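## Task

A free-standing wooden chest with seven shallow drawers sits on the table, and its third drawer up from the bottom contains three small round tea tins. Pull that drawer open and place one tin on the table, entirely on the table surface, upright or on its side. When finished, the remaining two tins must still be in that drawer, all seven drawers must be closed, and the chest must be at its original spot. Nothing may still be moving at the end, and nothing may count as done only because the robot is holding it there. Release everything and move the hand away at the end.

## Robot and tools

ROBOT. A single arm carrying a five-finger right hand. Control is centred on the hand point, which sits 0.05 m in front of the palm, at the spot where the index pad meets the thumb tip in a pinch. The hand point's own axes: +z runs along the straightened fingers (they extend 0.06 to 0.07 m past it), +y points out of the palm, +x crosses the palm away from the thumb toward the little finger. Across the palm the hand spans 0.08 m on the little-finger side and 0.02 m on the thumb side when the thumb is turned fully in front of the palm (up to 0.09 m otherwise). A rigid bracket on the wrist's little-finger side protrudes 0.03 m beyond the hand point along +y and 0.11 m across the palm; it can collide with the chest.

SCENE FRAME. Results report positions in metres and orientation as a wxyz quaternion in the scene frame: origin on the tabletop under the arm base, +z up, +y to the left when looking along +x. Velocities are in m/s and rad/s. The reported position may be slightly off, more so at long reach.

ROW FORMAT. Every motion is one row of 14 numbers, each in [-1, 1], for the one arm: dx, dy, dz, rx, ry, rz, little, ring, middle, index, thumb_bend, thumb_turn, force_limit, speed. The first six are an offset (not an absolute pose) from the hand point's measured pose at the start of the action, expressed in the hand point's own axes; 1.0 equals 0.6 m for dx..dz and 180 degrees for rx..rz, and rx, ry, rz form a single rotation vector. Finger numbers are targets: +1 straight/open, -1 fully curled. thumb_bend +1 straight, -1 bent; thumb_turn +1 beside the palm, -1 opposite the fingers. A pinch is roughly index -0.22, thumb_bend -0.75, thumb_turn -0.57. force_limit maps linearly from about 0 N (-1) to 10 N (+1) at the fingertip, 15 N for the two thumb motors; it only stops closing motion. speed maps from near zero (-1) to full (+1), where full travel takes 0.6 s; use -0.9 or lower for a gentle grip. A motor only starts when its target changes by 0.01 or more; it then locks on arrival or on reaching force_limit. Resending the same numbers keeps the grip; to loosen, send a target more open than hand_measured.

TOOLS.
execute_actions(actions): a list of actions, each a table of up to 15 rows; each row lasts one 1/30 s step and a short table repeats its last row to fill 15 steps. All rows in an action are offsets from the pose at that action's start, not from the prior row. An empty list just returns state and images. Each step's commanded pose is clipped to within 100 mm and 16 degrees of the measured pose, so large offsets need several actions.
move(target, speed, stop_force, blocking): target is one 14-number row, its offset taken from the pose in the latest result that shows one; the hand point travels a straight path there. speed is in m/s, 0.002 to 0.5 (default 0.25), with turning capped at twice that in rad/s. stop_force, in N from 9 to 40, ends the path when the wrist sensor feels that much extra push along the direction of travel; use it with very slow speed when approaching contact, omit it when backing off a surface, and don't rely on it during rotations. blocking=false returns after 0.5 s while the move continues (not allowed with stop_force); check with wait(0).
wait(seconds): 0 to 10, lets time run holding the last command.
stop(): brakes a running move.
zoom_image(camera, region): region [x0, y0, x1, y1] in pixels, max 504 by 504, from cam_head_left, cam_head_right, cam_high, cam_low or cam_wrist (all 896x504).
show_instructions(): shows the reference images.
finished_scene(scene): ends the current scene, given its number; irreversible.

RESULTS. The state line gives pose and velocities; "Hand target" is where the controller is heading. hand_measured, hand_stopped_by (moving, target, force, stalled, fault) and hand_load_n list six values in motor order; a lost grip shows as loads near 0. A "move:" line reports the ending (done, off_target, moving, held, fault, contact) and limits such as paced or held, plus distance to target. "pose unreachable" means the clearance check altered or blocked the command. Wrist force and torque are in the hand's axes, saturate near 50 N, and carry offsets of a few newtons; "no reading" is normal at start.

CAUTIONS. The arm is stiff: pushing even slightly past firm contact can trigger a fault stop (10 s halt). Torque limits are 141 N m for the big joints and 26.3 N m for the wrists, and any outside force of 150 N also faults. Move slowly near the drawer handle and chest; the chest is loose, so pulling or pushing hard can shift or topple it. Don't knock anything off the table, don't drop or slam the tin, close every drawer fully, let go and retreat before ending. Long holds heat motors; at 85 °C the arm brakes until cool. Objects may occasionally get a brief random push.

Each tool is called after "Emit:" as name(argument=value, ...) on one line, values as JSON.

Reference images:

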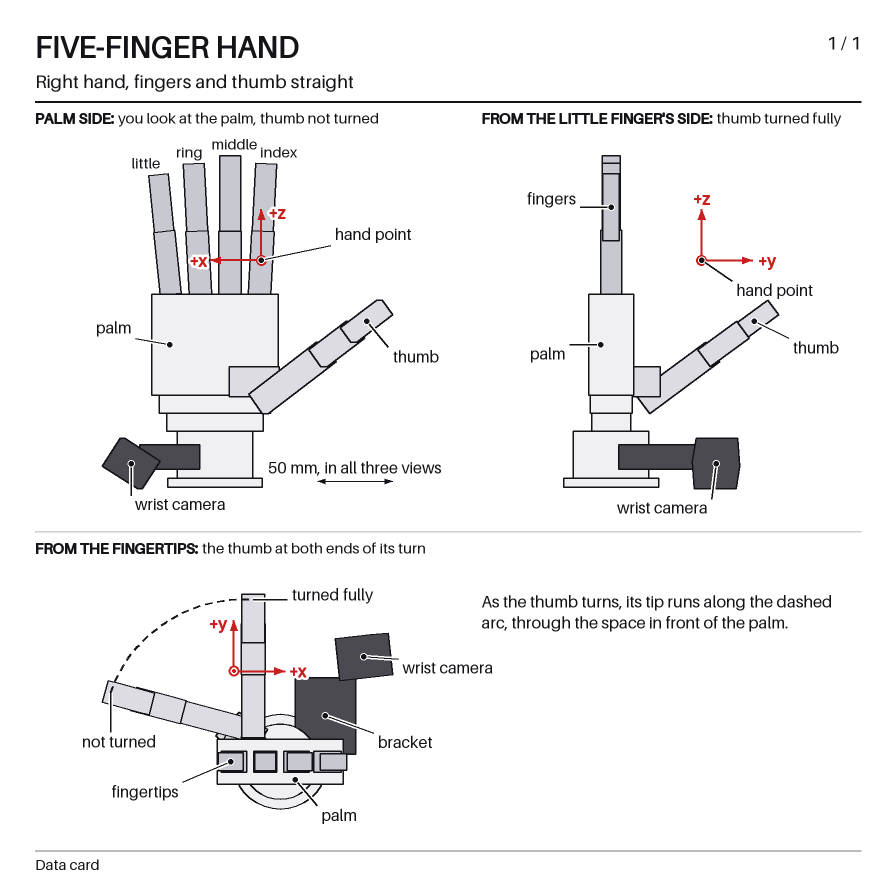

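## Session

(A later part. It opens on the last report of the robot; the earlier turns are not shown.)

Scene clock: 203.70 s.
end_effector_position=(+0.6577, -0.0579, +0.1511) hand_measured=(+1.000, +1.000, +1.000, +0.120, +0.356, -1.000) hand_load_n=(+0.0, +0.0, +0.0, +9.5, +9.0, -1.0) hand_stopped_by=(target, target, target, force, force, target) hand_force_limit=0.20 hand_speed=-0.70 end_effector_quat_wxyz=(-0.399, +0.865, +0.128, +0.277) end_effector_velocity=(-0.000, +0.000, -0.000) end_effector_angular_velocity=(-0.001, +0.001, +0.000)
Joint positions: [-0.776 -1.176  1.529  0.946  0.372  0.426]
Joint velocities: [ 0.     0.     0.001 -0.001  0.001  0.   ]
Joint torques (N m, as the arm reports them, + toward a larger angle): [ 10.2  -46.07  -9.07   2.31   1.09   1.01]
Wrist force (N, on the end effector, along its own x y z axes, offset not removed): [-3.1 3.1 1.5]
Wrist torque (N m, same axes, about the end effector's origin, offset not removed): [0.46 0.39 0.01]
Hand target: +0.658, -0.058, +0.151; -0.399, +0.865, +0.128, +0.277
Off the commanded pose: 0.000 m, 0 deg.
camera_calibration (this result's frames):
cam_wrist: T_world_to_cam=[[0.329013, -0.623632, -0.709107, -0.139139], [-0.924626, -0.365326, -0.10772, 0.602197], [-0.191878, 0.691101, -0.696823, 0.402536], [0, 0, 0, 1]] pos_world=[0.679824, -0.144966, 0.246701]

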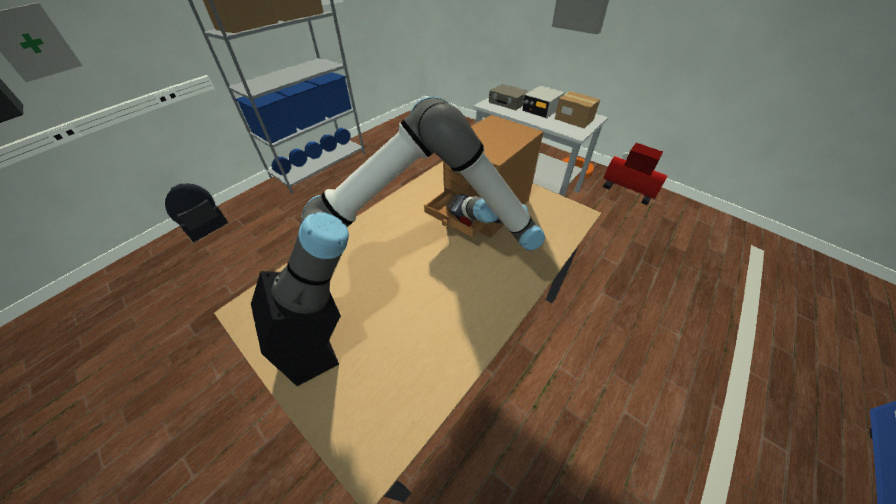

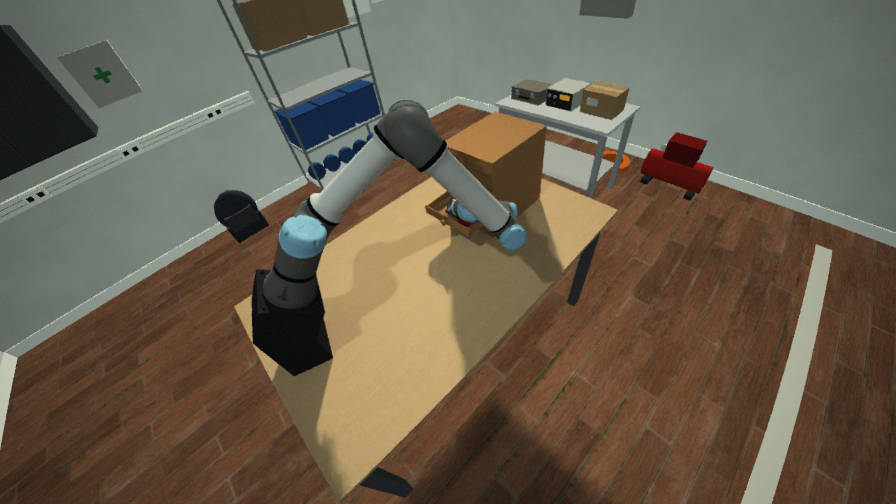

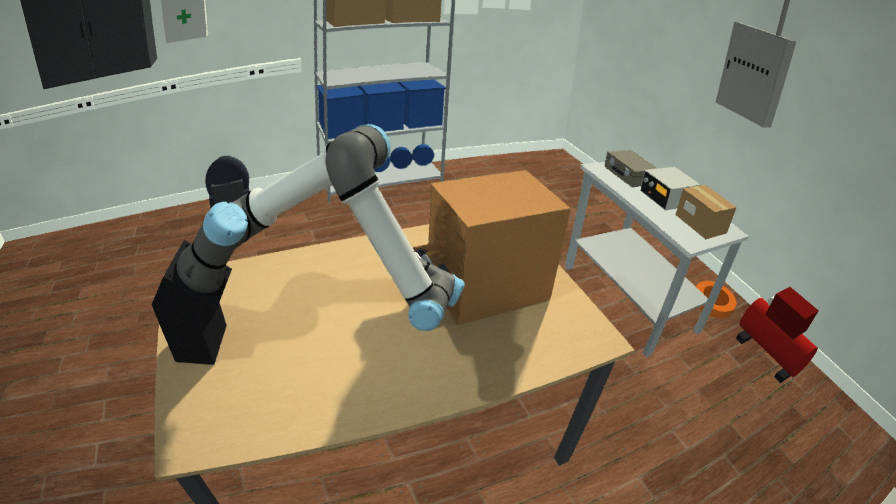

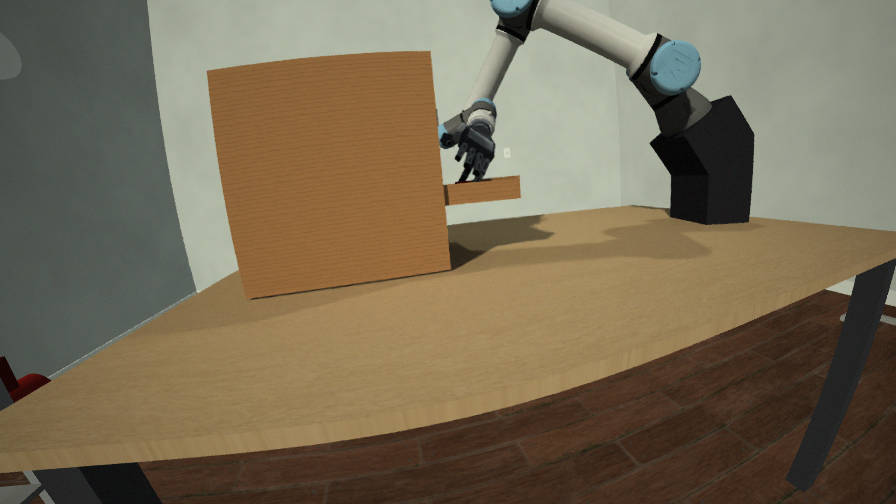

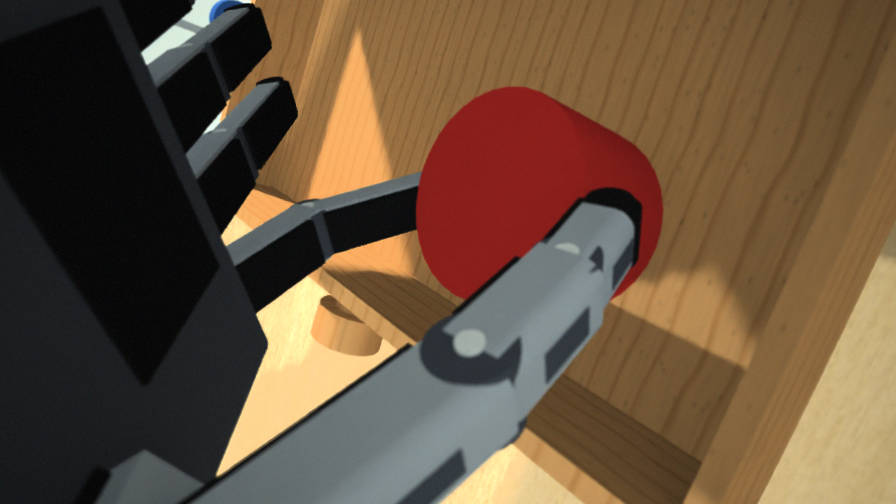

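Grip holds. Lift straight up 6 cm.

Emit:
move(target=[0.058,-0.062,-0.053,0,0,0,1,1,1,-0.3,-0.3,-1,0.2,-0.7], speed=0.03)

Scene clock: 206.93 s.
end_effector_position=(+0.6577, -0.0580, +0.2109) hand_measured=(+1.000, +1.000, +1.000, +0.120, +0.356, -1.000) hand_load_n=(+0.0, +0.0, +0.0, +9.5, +9.0, -1.0) hand_stopped_by=(target, target, target, force, force, target) hand_force_limit=0.20 hand_speed=-0.70 end_effector_quat_wxyz=(-0.399, +0.865, +0.128, +0.277) end_effector_velocity=(-0.000, +0.000, +0.003) end_effector_angular_velocity=(+0.002, +0.002, -0.001)
Joint positions: [-0.807 -1.285  1.572  1.091  0.364  0.342]
Joint velocities: [-0.002 -0.005  0.002  0.011 -0.001 -0.006]
Joint torques (N m, as the arm reports them, + toward a larger angle): [ -9.3  -49.01  -0.43   2.9   -4.46  -1.72]
Wrist force (N, on the end effector, along its own x y z axes, offset not removed): [-3.2 3.1 1.3]
Wrist torque (N m, same axes, about the end effector's origin, offset not removed): [0.44 0.46 -0.07]
Hand target: +0.658, -0.058, +0.211; -0.399, +0.865, +0.128, +0.277
Off the commanded pose: 0.000 m, 0 deg.
move: done
camera_calibration (this result's frames):
cam_wrist: T_world_to_cam=[[0.328946, -0.623743, -0.709041, -0.0967831], [-0.924672, -0.365213, -0.107706, 0.608697], [-0.19177, 0.69106, -0.696894, 0.444161], [0, 0, 0, 1]] pos_world=[0.679858, -0.145005, 0.30647]

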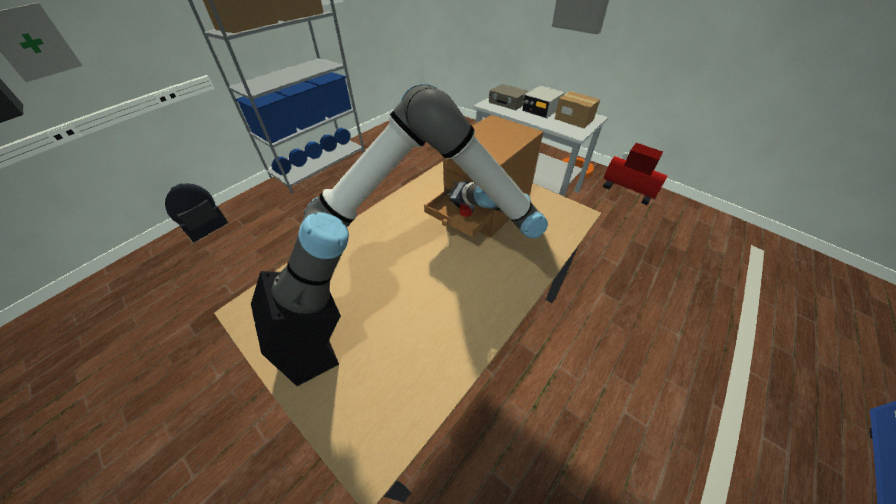

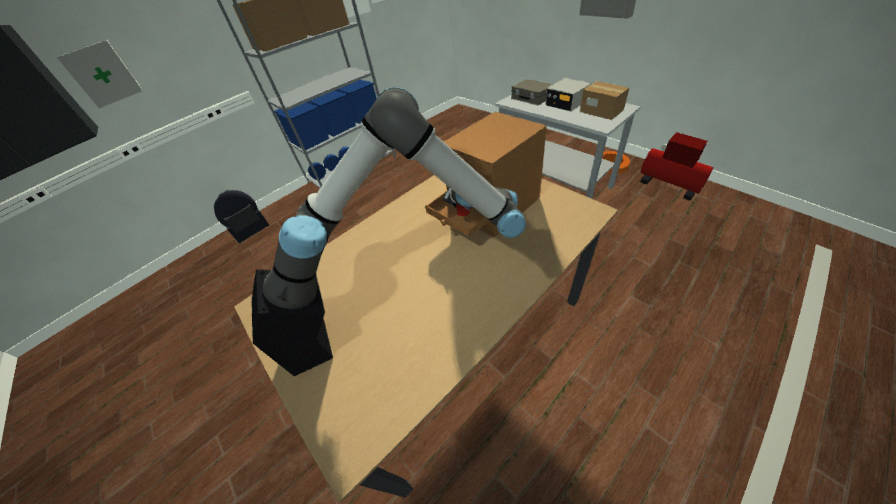

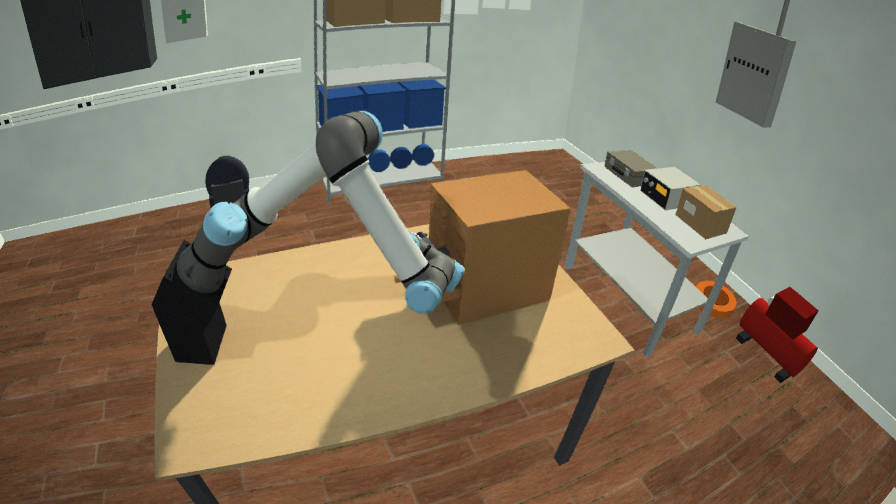

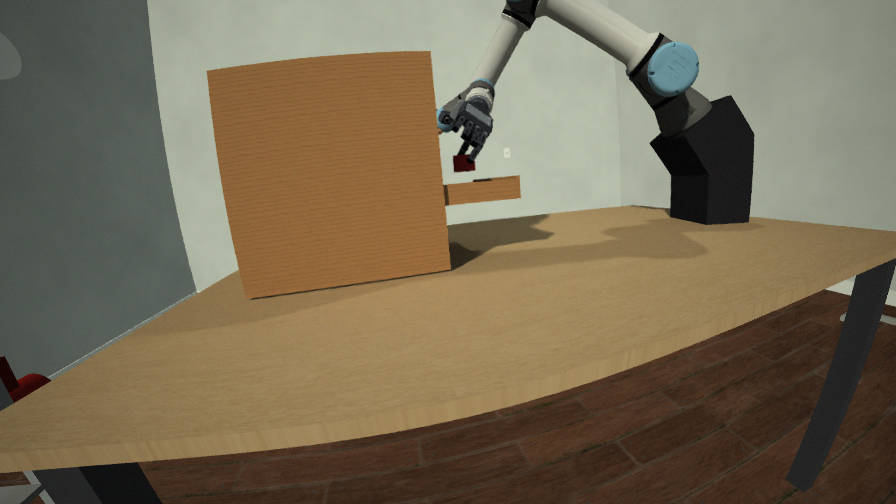

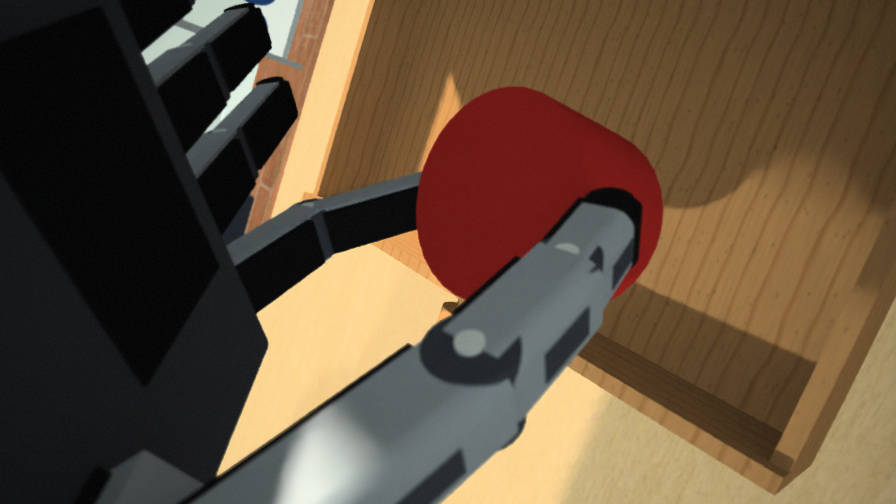

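Emit:
move(target=[-0.217,0.034,-0.278,0,0,0,1,1,1,-0.3,-0.3,-1,0.2,-0.7], speed=0.08)

Scene clock: 212.57 s.
end_effector_position=(+0.4979, -0.1984, +0.2110) hand_measured=(+1.000, +1.000, +1.000, +0.120, +0.356, -1.000) hand_load_n=(+0.0, +0.0, +0.0, +9.5, +9.0, -1.0) hand_stopped_by=(target, target, target, force, force, target) hand_force_limit=0.20 hand_speed=-0.70 end_effector_quat_wxyz=(-0.398, +0.865, +0.128, +0.277) end_effector_velocity=(-0.002, -0.002, -0.000) end_effector_angular_velocity=(+0.000, -0.000, -0.000)
Joint positions: [-1.331 -1.229  1.964  1.696  0.567 -0.808]
Joint velocities: [-0.007  0.002  0.002  0.003  0.005 -0.009]
Joint torques (N m, as the arm reports them, + toward a larger angle): [-18.45 -25.6    1.27   2.5    2.92  -2.09]
Wrist force (N, on the end effector, along its own x y z axes, offset not removed): [-2.2 1.5 0.9]
Wrist torque (N m, same axes, about the end effector's origin, offset not removed): [0.22 0.20 0.01]
Hand target: +0.498, -0.199, +0.211; -0.398, +0.865, +0.128, +0.277
Off the commanded pose: 0.000 m, 0 deg.
move: done
camera_calibration (this result's frames):
cam_wrist: T_world_to_cam=[[0.32848, -0.624662, -0.708448, -0.131791], [-0.924903, -0.364776, -0.107208, 0.409772], [-0.191456, 0.690461, -0.697573, 0.510473], [0, 0, 0, 1]] pos_world=[0.520023, -0.285311, 0.306656]

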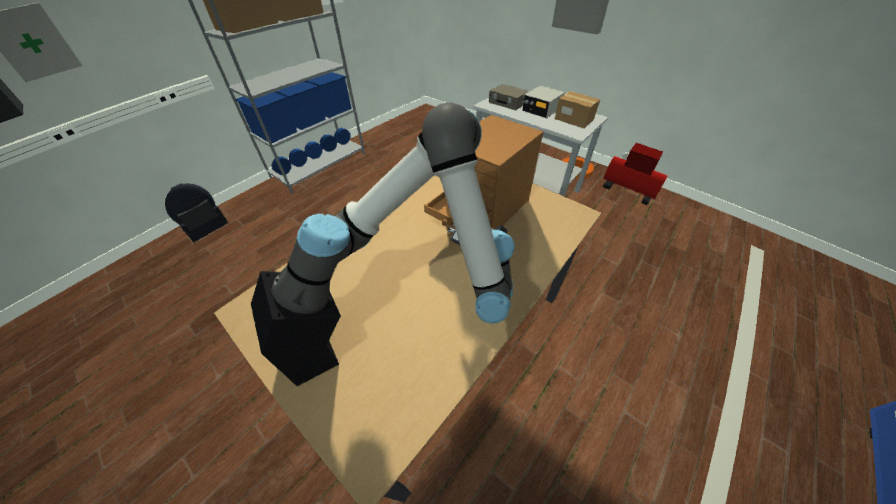

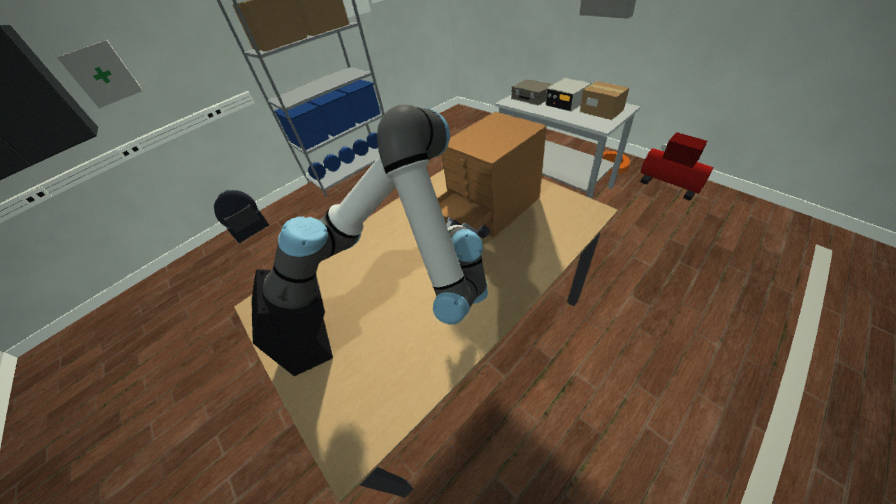

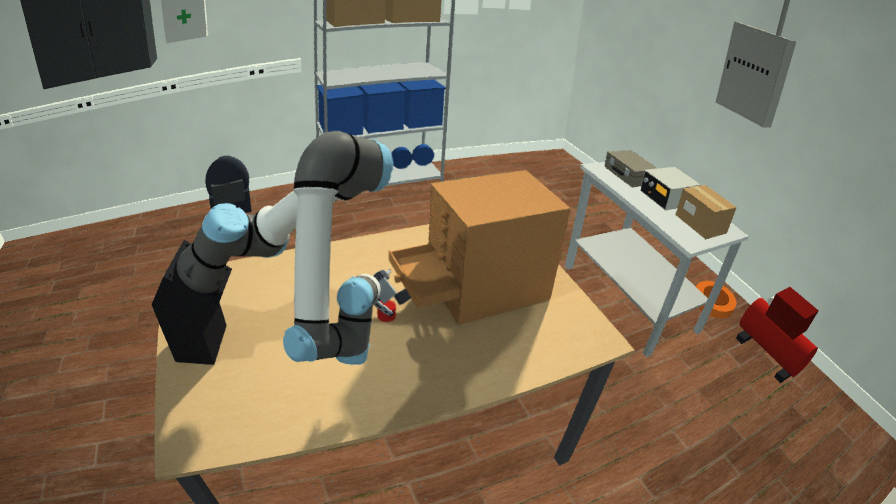

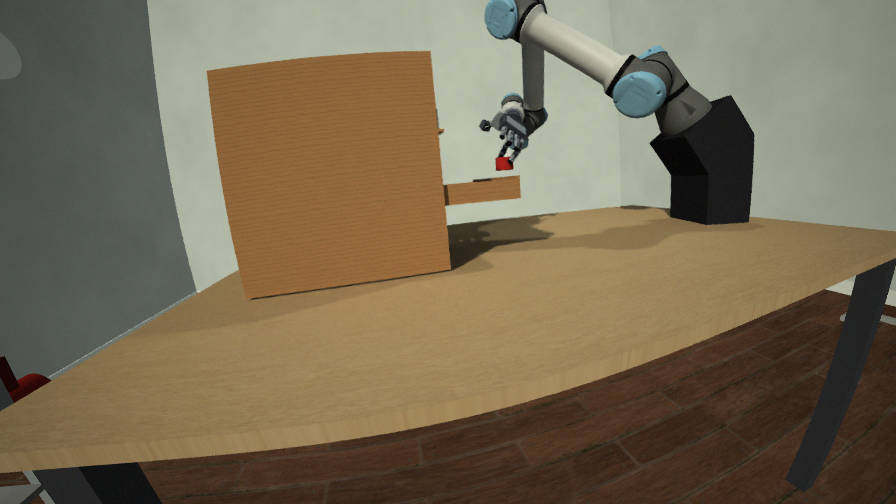

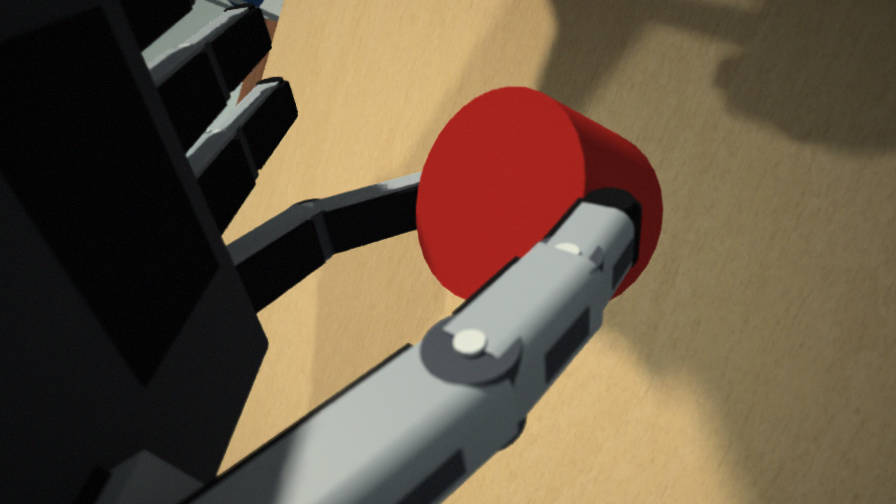

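Emit:
move(target=[0,0,0,-0.194,0.206,0.176,1,1,1,-0.3,-0.3,-1,0.2,-0.7], speed=0.12)

Scene clock: 219.93 s.
end_effector_position=(+0.4974, -0.1986, +0.2109) hand_measured=(+1.000, +1.000, +1.000, +0.120, +0.356, -1.000) hand_load_n=(+0.0, +0.0, +0.0, +9.5, +9.0, -1.0) hand_stopped_by=(target, target, target, force, force, target) hand_force_limit=0.20 hand_speed=-0.70 end_effector_quat_wxyz=(-0.206, +0.813, -0.320, +0.439) end_effector_velocity=(+0.001, -0.000, +0.001) end_effector_angular_velocity=(-0.004, +0.015, -0.012)
Joint positions: [-1.352 -1.328  2.599  1.726 -0.326 -0.841]
Joint velocities: [ 0.012 -0.024  0.013  0.059 -0.025 -0.043]
Joint torques (N m, as the arm reports them, + toward a larger angle): [  9.19 -29.07   8.97   0.26  -2.88  -1.98]
Wrist force (N, on the end effector, along its own x y z axes, offset not removed): [-2.8 2.7 2.2]
Wrist torque (N m, same axes, about the end effector's origin, offset not removed): [0.30 0.32 0.05]
Hand target: +0.498, -0.199, +0.211; -0.205, +0.814, -0.321, +0.439
Off the commanded pose: 0.001 m, 0 deg.
move: done
camera_calibration (this result's frames):
cam_wrist: T_world_to_cam=[[-0.375306, -0.598887, -0.707446, 0.22312], [-0.779254, 0.617149, -0.109045, 0.532172], [0.501905, 0.510355, -0.698304, 0.129953], [0, 0, 0, 1]] pos_world=[0.433211, -0.261128, 0.306623]

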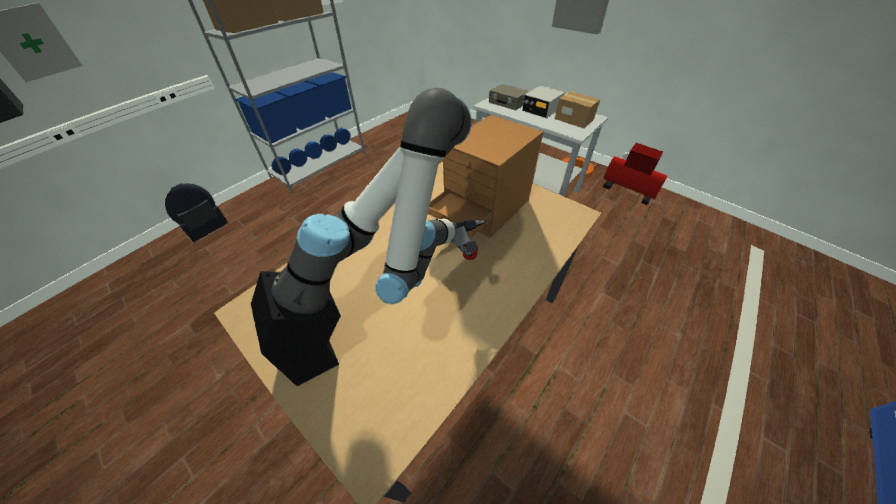

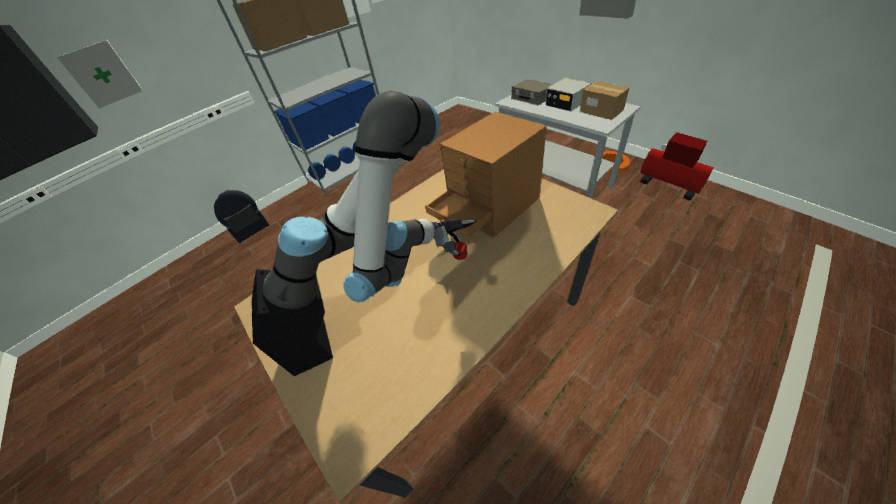

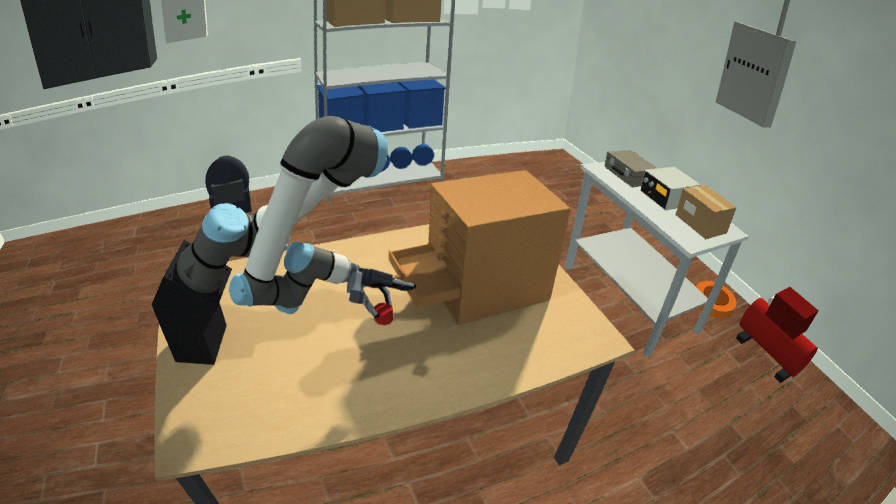

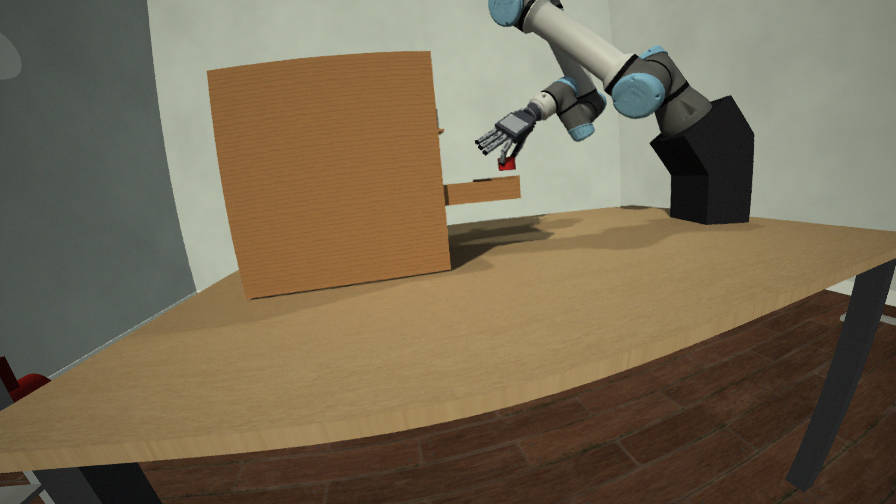

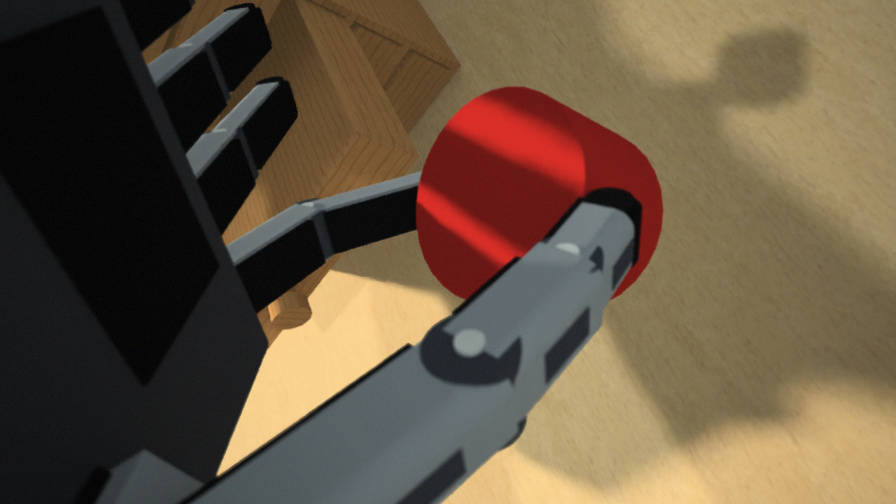

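Emit:
move(target=[-0.160,0.170,0.146,0,0,0,1,1,1,-0.3,-0.3,-1,0.2,-0.7], speed=0.08)

Scene clock: 226.20 s.
end_effector_position=(+0.4975, -0.1983, +0.0457) hand_measured=(+1.000, +1.000, +1.000, +0.120, +0.356, -1.000) hand_load_n=(+0.0, +0.0, +0.0, +9.5, +9.0, -1.0) hand_stopped_by=(target, target, target, force, force, target) hand_force_limit=0.20 hand_speed=-0.70 end_effector_quat_wxyz=(-0.206, +0.814, -0.320, +0.439) end_effector_velocity=(+0.000, -0.001, -0.003) end_effector_angular_velocity=(-0.001, -0.000, -0.001)
Joint positions: [-1.076 -0.772  2.308  1.524 -0.6   -0.91 ]
Joint velocities: [ 0.003  0.006 -0.007  0.    -0.004 -0.   ]
Joint torques (N m, as the arm reports them, + toward a larger angle): [  6.07 -25.25   1.87  -3.11  -2.88  -1.69]
Wrist force (N, on the end effector, along its own x y z axes, offset not removed): [-2.8 0.4 1.2]
Wrist torque (N m, same axes, about the end effector's origin, offset not removed): [0.03 0.34 -0.06]
Hand target: +0.498, -0.198, +0.045; -0.206, +0.814, -0.320, +0.439
Off the commanded pose: 0.001 m, 0 deg.
move: done
camera_calibration (this result's frames):
cam_wrist: T_world_to_cam=[[-0.375391, -0.59893, -0.707364, 0.106534], [-0.779325, 0.617083, -0.108909, 0.514038], [0.501732, 0.510383, -0.698409, 0.0144883], [0, 0, 0, 1]] pos_world=[0.433325, -0.260792, 0.141461]

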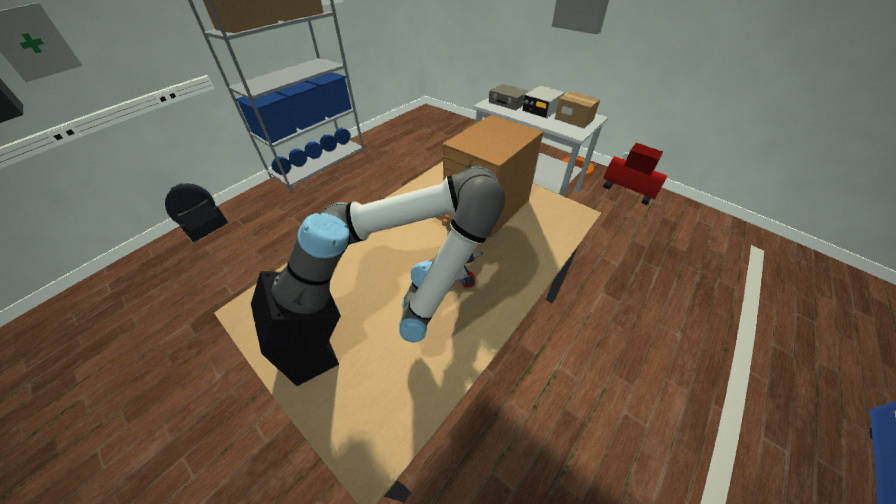

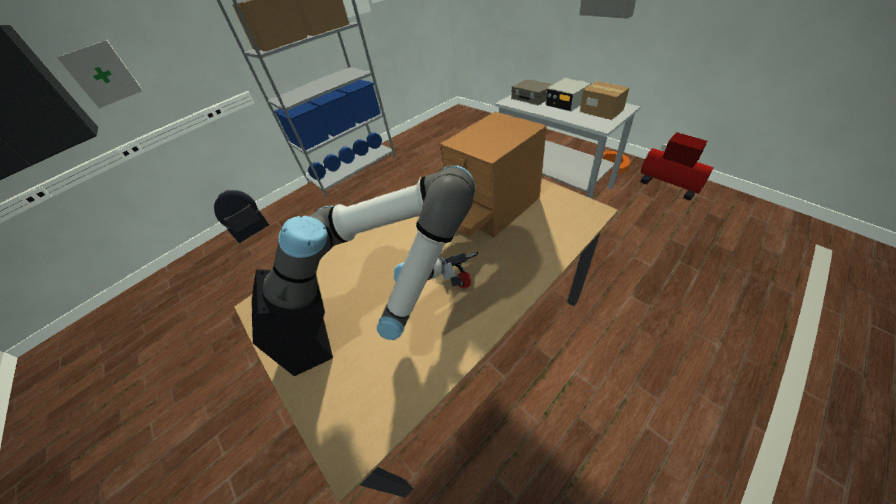

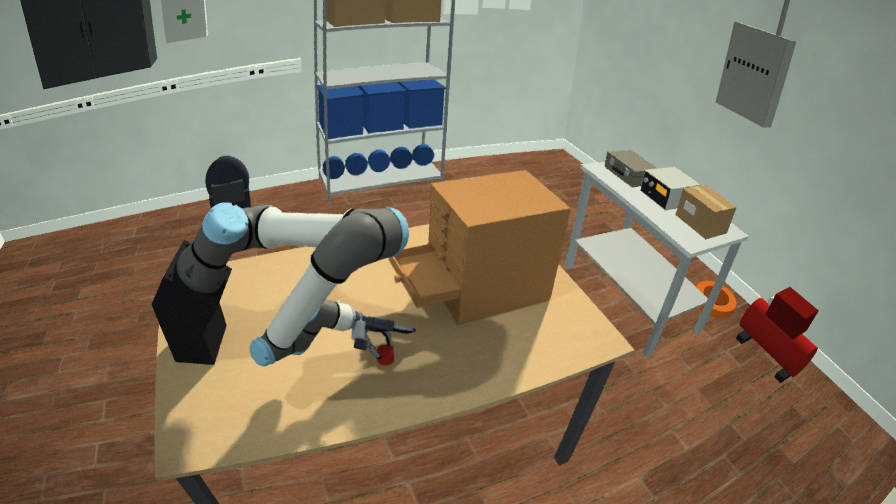

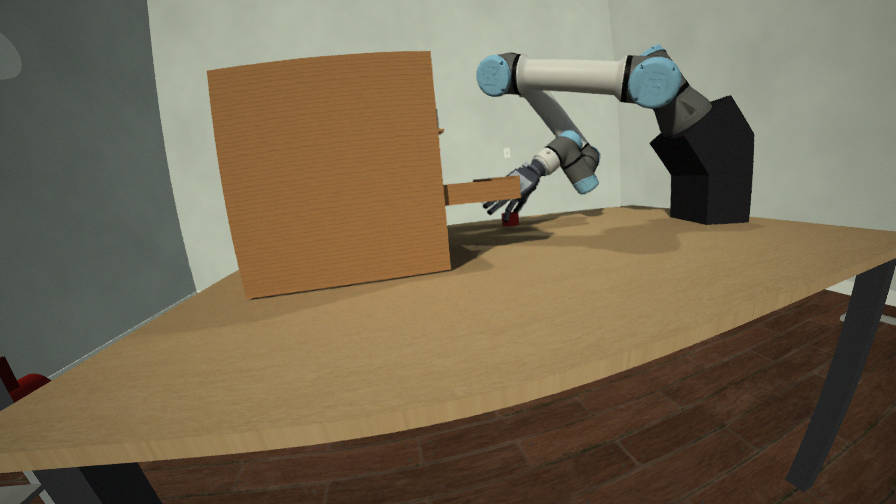

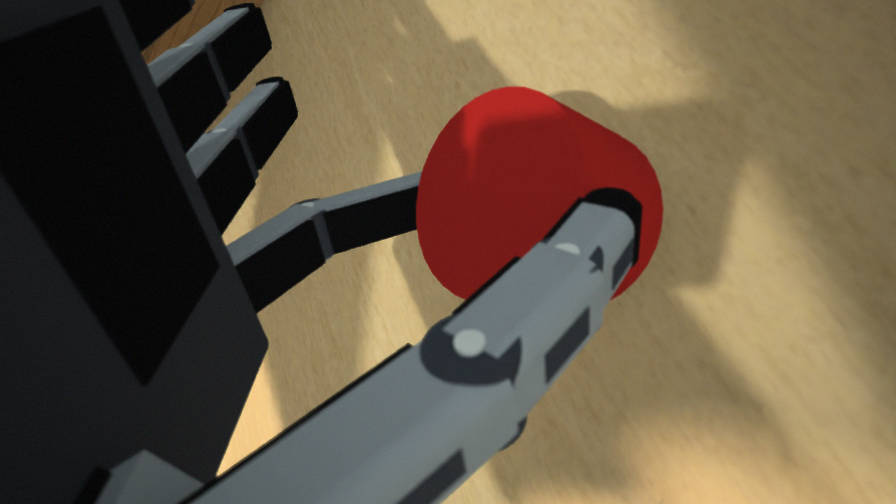

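Good clearance. Lower slowly to contact.

Emit:
move(target=[-0.024,0.026,0.022,0,0,0,1,1,1,-0.3,-0.3,-1,0.2,-0.7], speed=0.005, stop_force=9)

Scene clock: 229.90 s.
end_effector_position=(+0.4975, -0.1983, +0.0328) hand_measured=(+1.000, +1.000, +1.000, +0.120, +0.358, -1.000) hand_load_n=(+0.0, +0.0, +0.0, +9.0, +9.5, -2.0) hand_stopped_by=(target, target, target, force, force, target) hand_force_limit=0.20 hand_speed=-0.70 end_effector_quat_wxyz=(-0.206, +0.814, -0.320, +0.439) end_effector_velocity=(-0.000, +0.001, +0.002) end_effector_angular_velocity=(+0.001, +0.001, -0.001)
Joint positions: [-1.062 -0.739  2.279  1.522 -0.615 -0.912]
Joint velocities: [-0.001 -0.005  0.006  0.     0.    -0.   ]
Joint torques (N m, as the arm reports them, + toward a larger angle): [-13.78 -38.21  16.19  -1.27   3.17  -0.78]
Wrist force (N, on the end effector, along its own x y z axes, offset not removed): [0.9 -0.6 -0.4]
Wrist torque (N m, same axes, about the end effector's origin, offset not removed): [0.24 0.15 -0.01]
Hand target: +0.498, -0.198, +0.033; -0.206, +0.814, -0.320, +0.439
Off the commanded pose: 0.012 m, 0 deg.
move: contact
camera_calibration (this result's frames):
cam_wrist: T_world_to_cam=[[-0.375352, -0.59899, -0.707334, 0.0973874], [-0.77932, 0.617072, -0.109002, 0.512691], [0.501767, 0.510326, -0.698425, 0.00545447], [0, 0, 0, 1]] pos_world=[0.433368, -0.260817, 0.128579]

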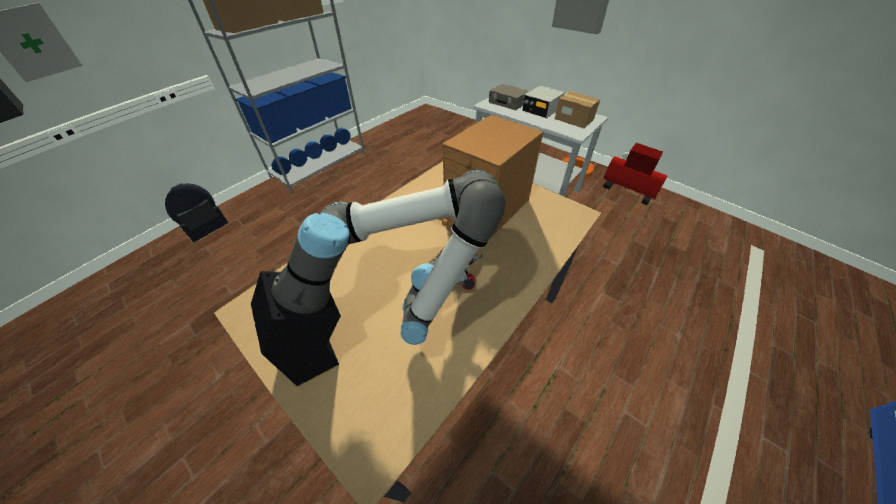

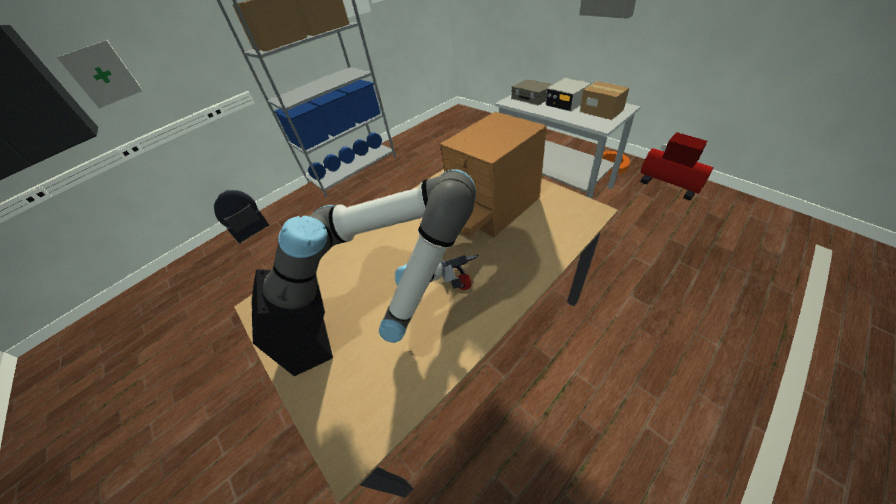

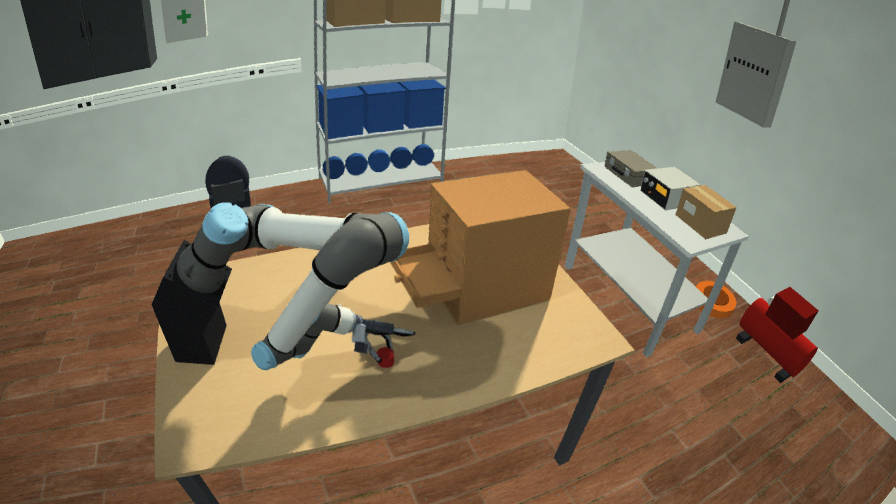

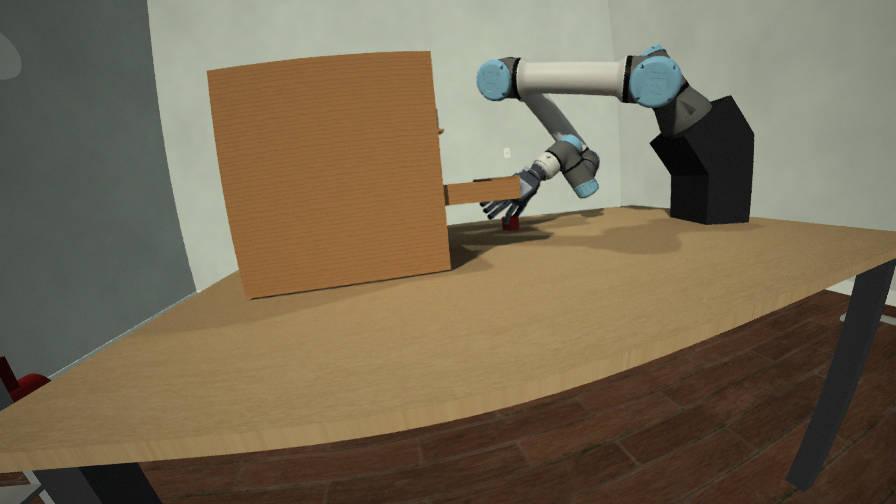

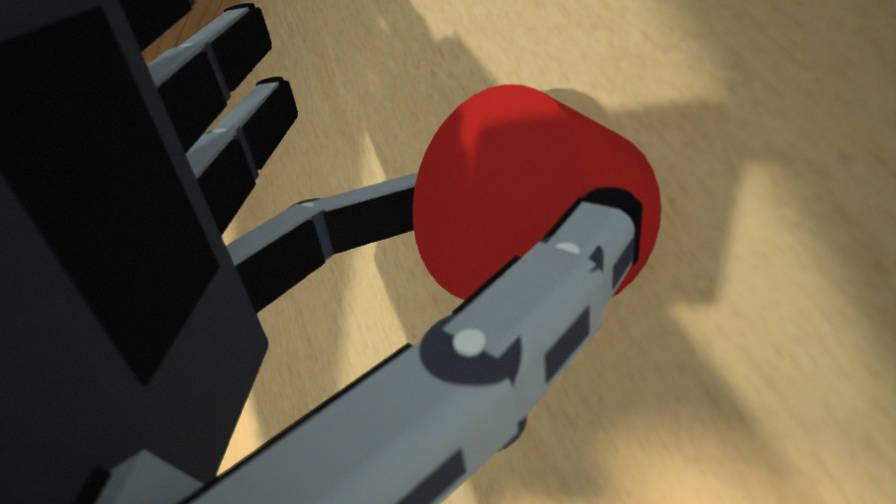

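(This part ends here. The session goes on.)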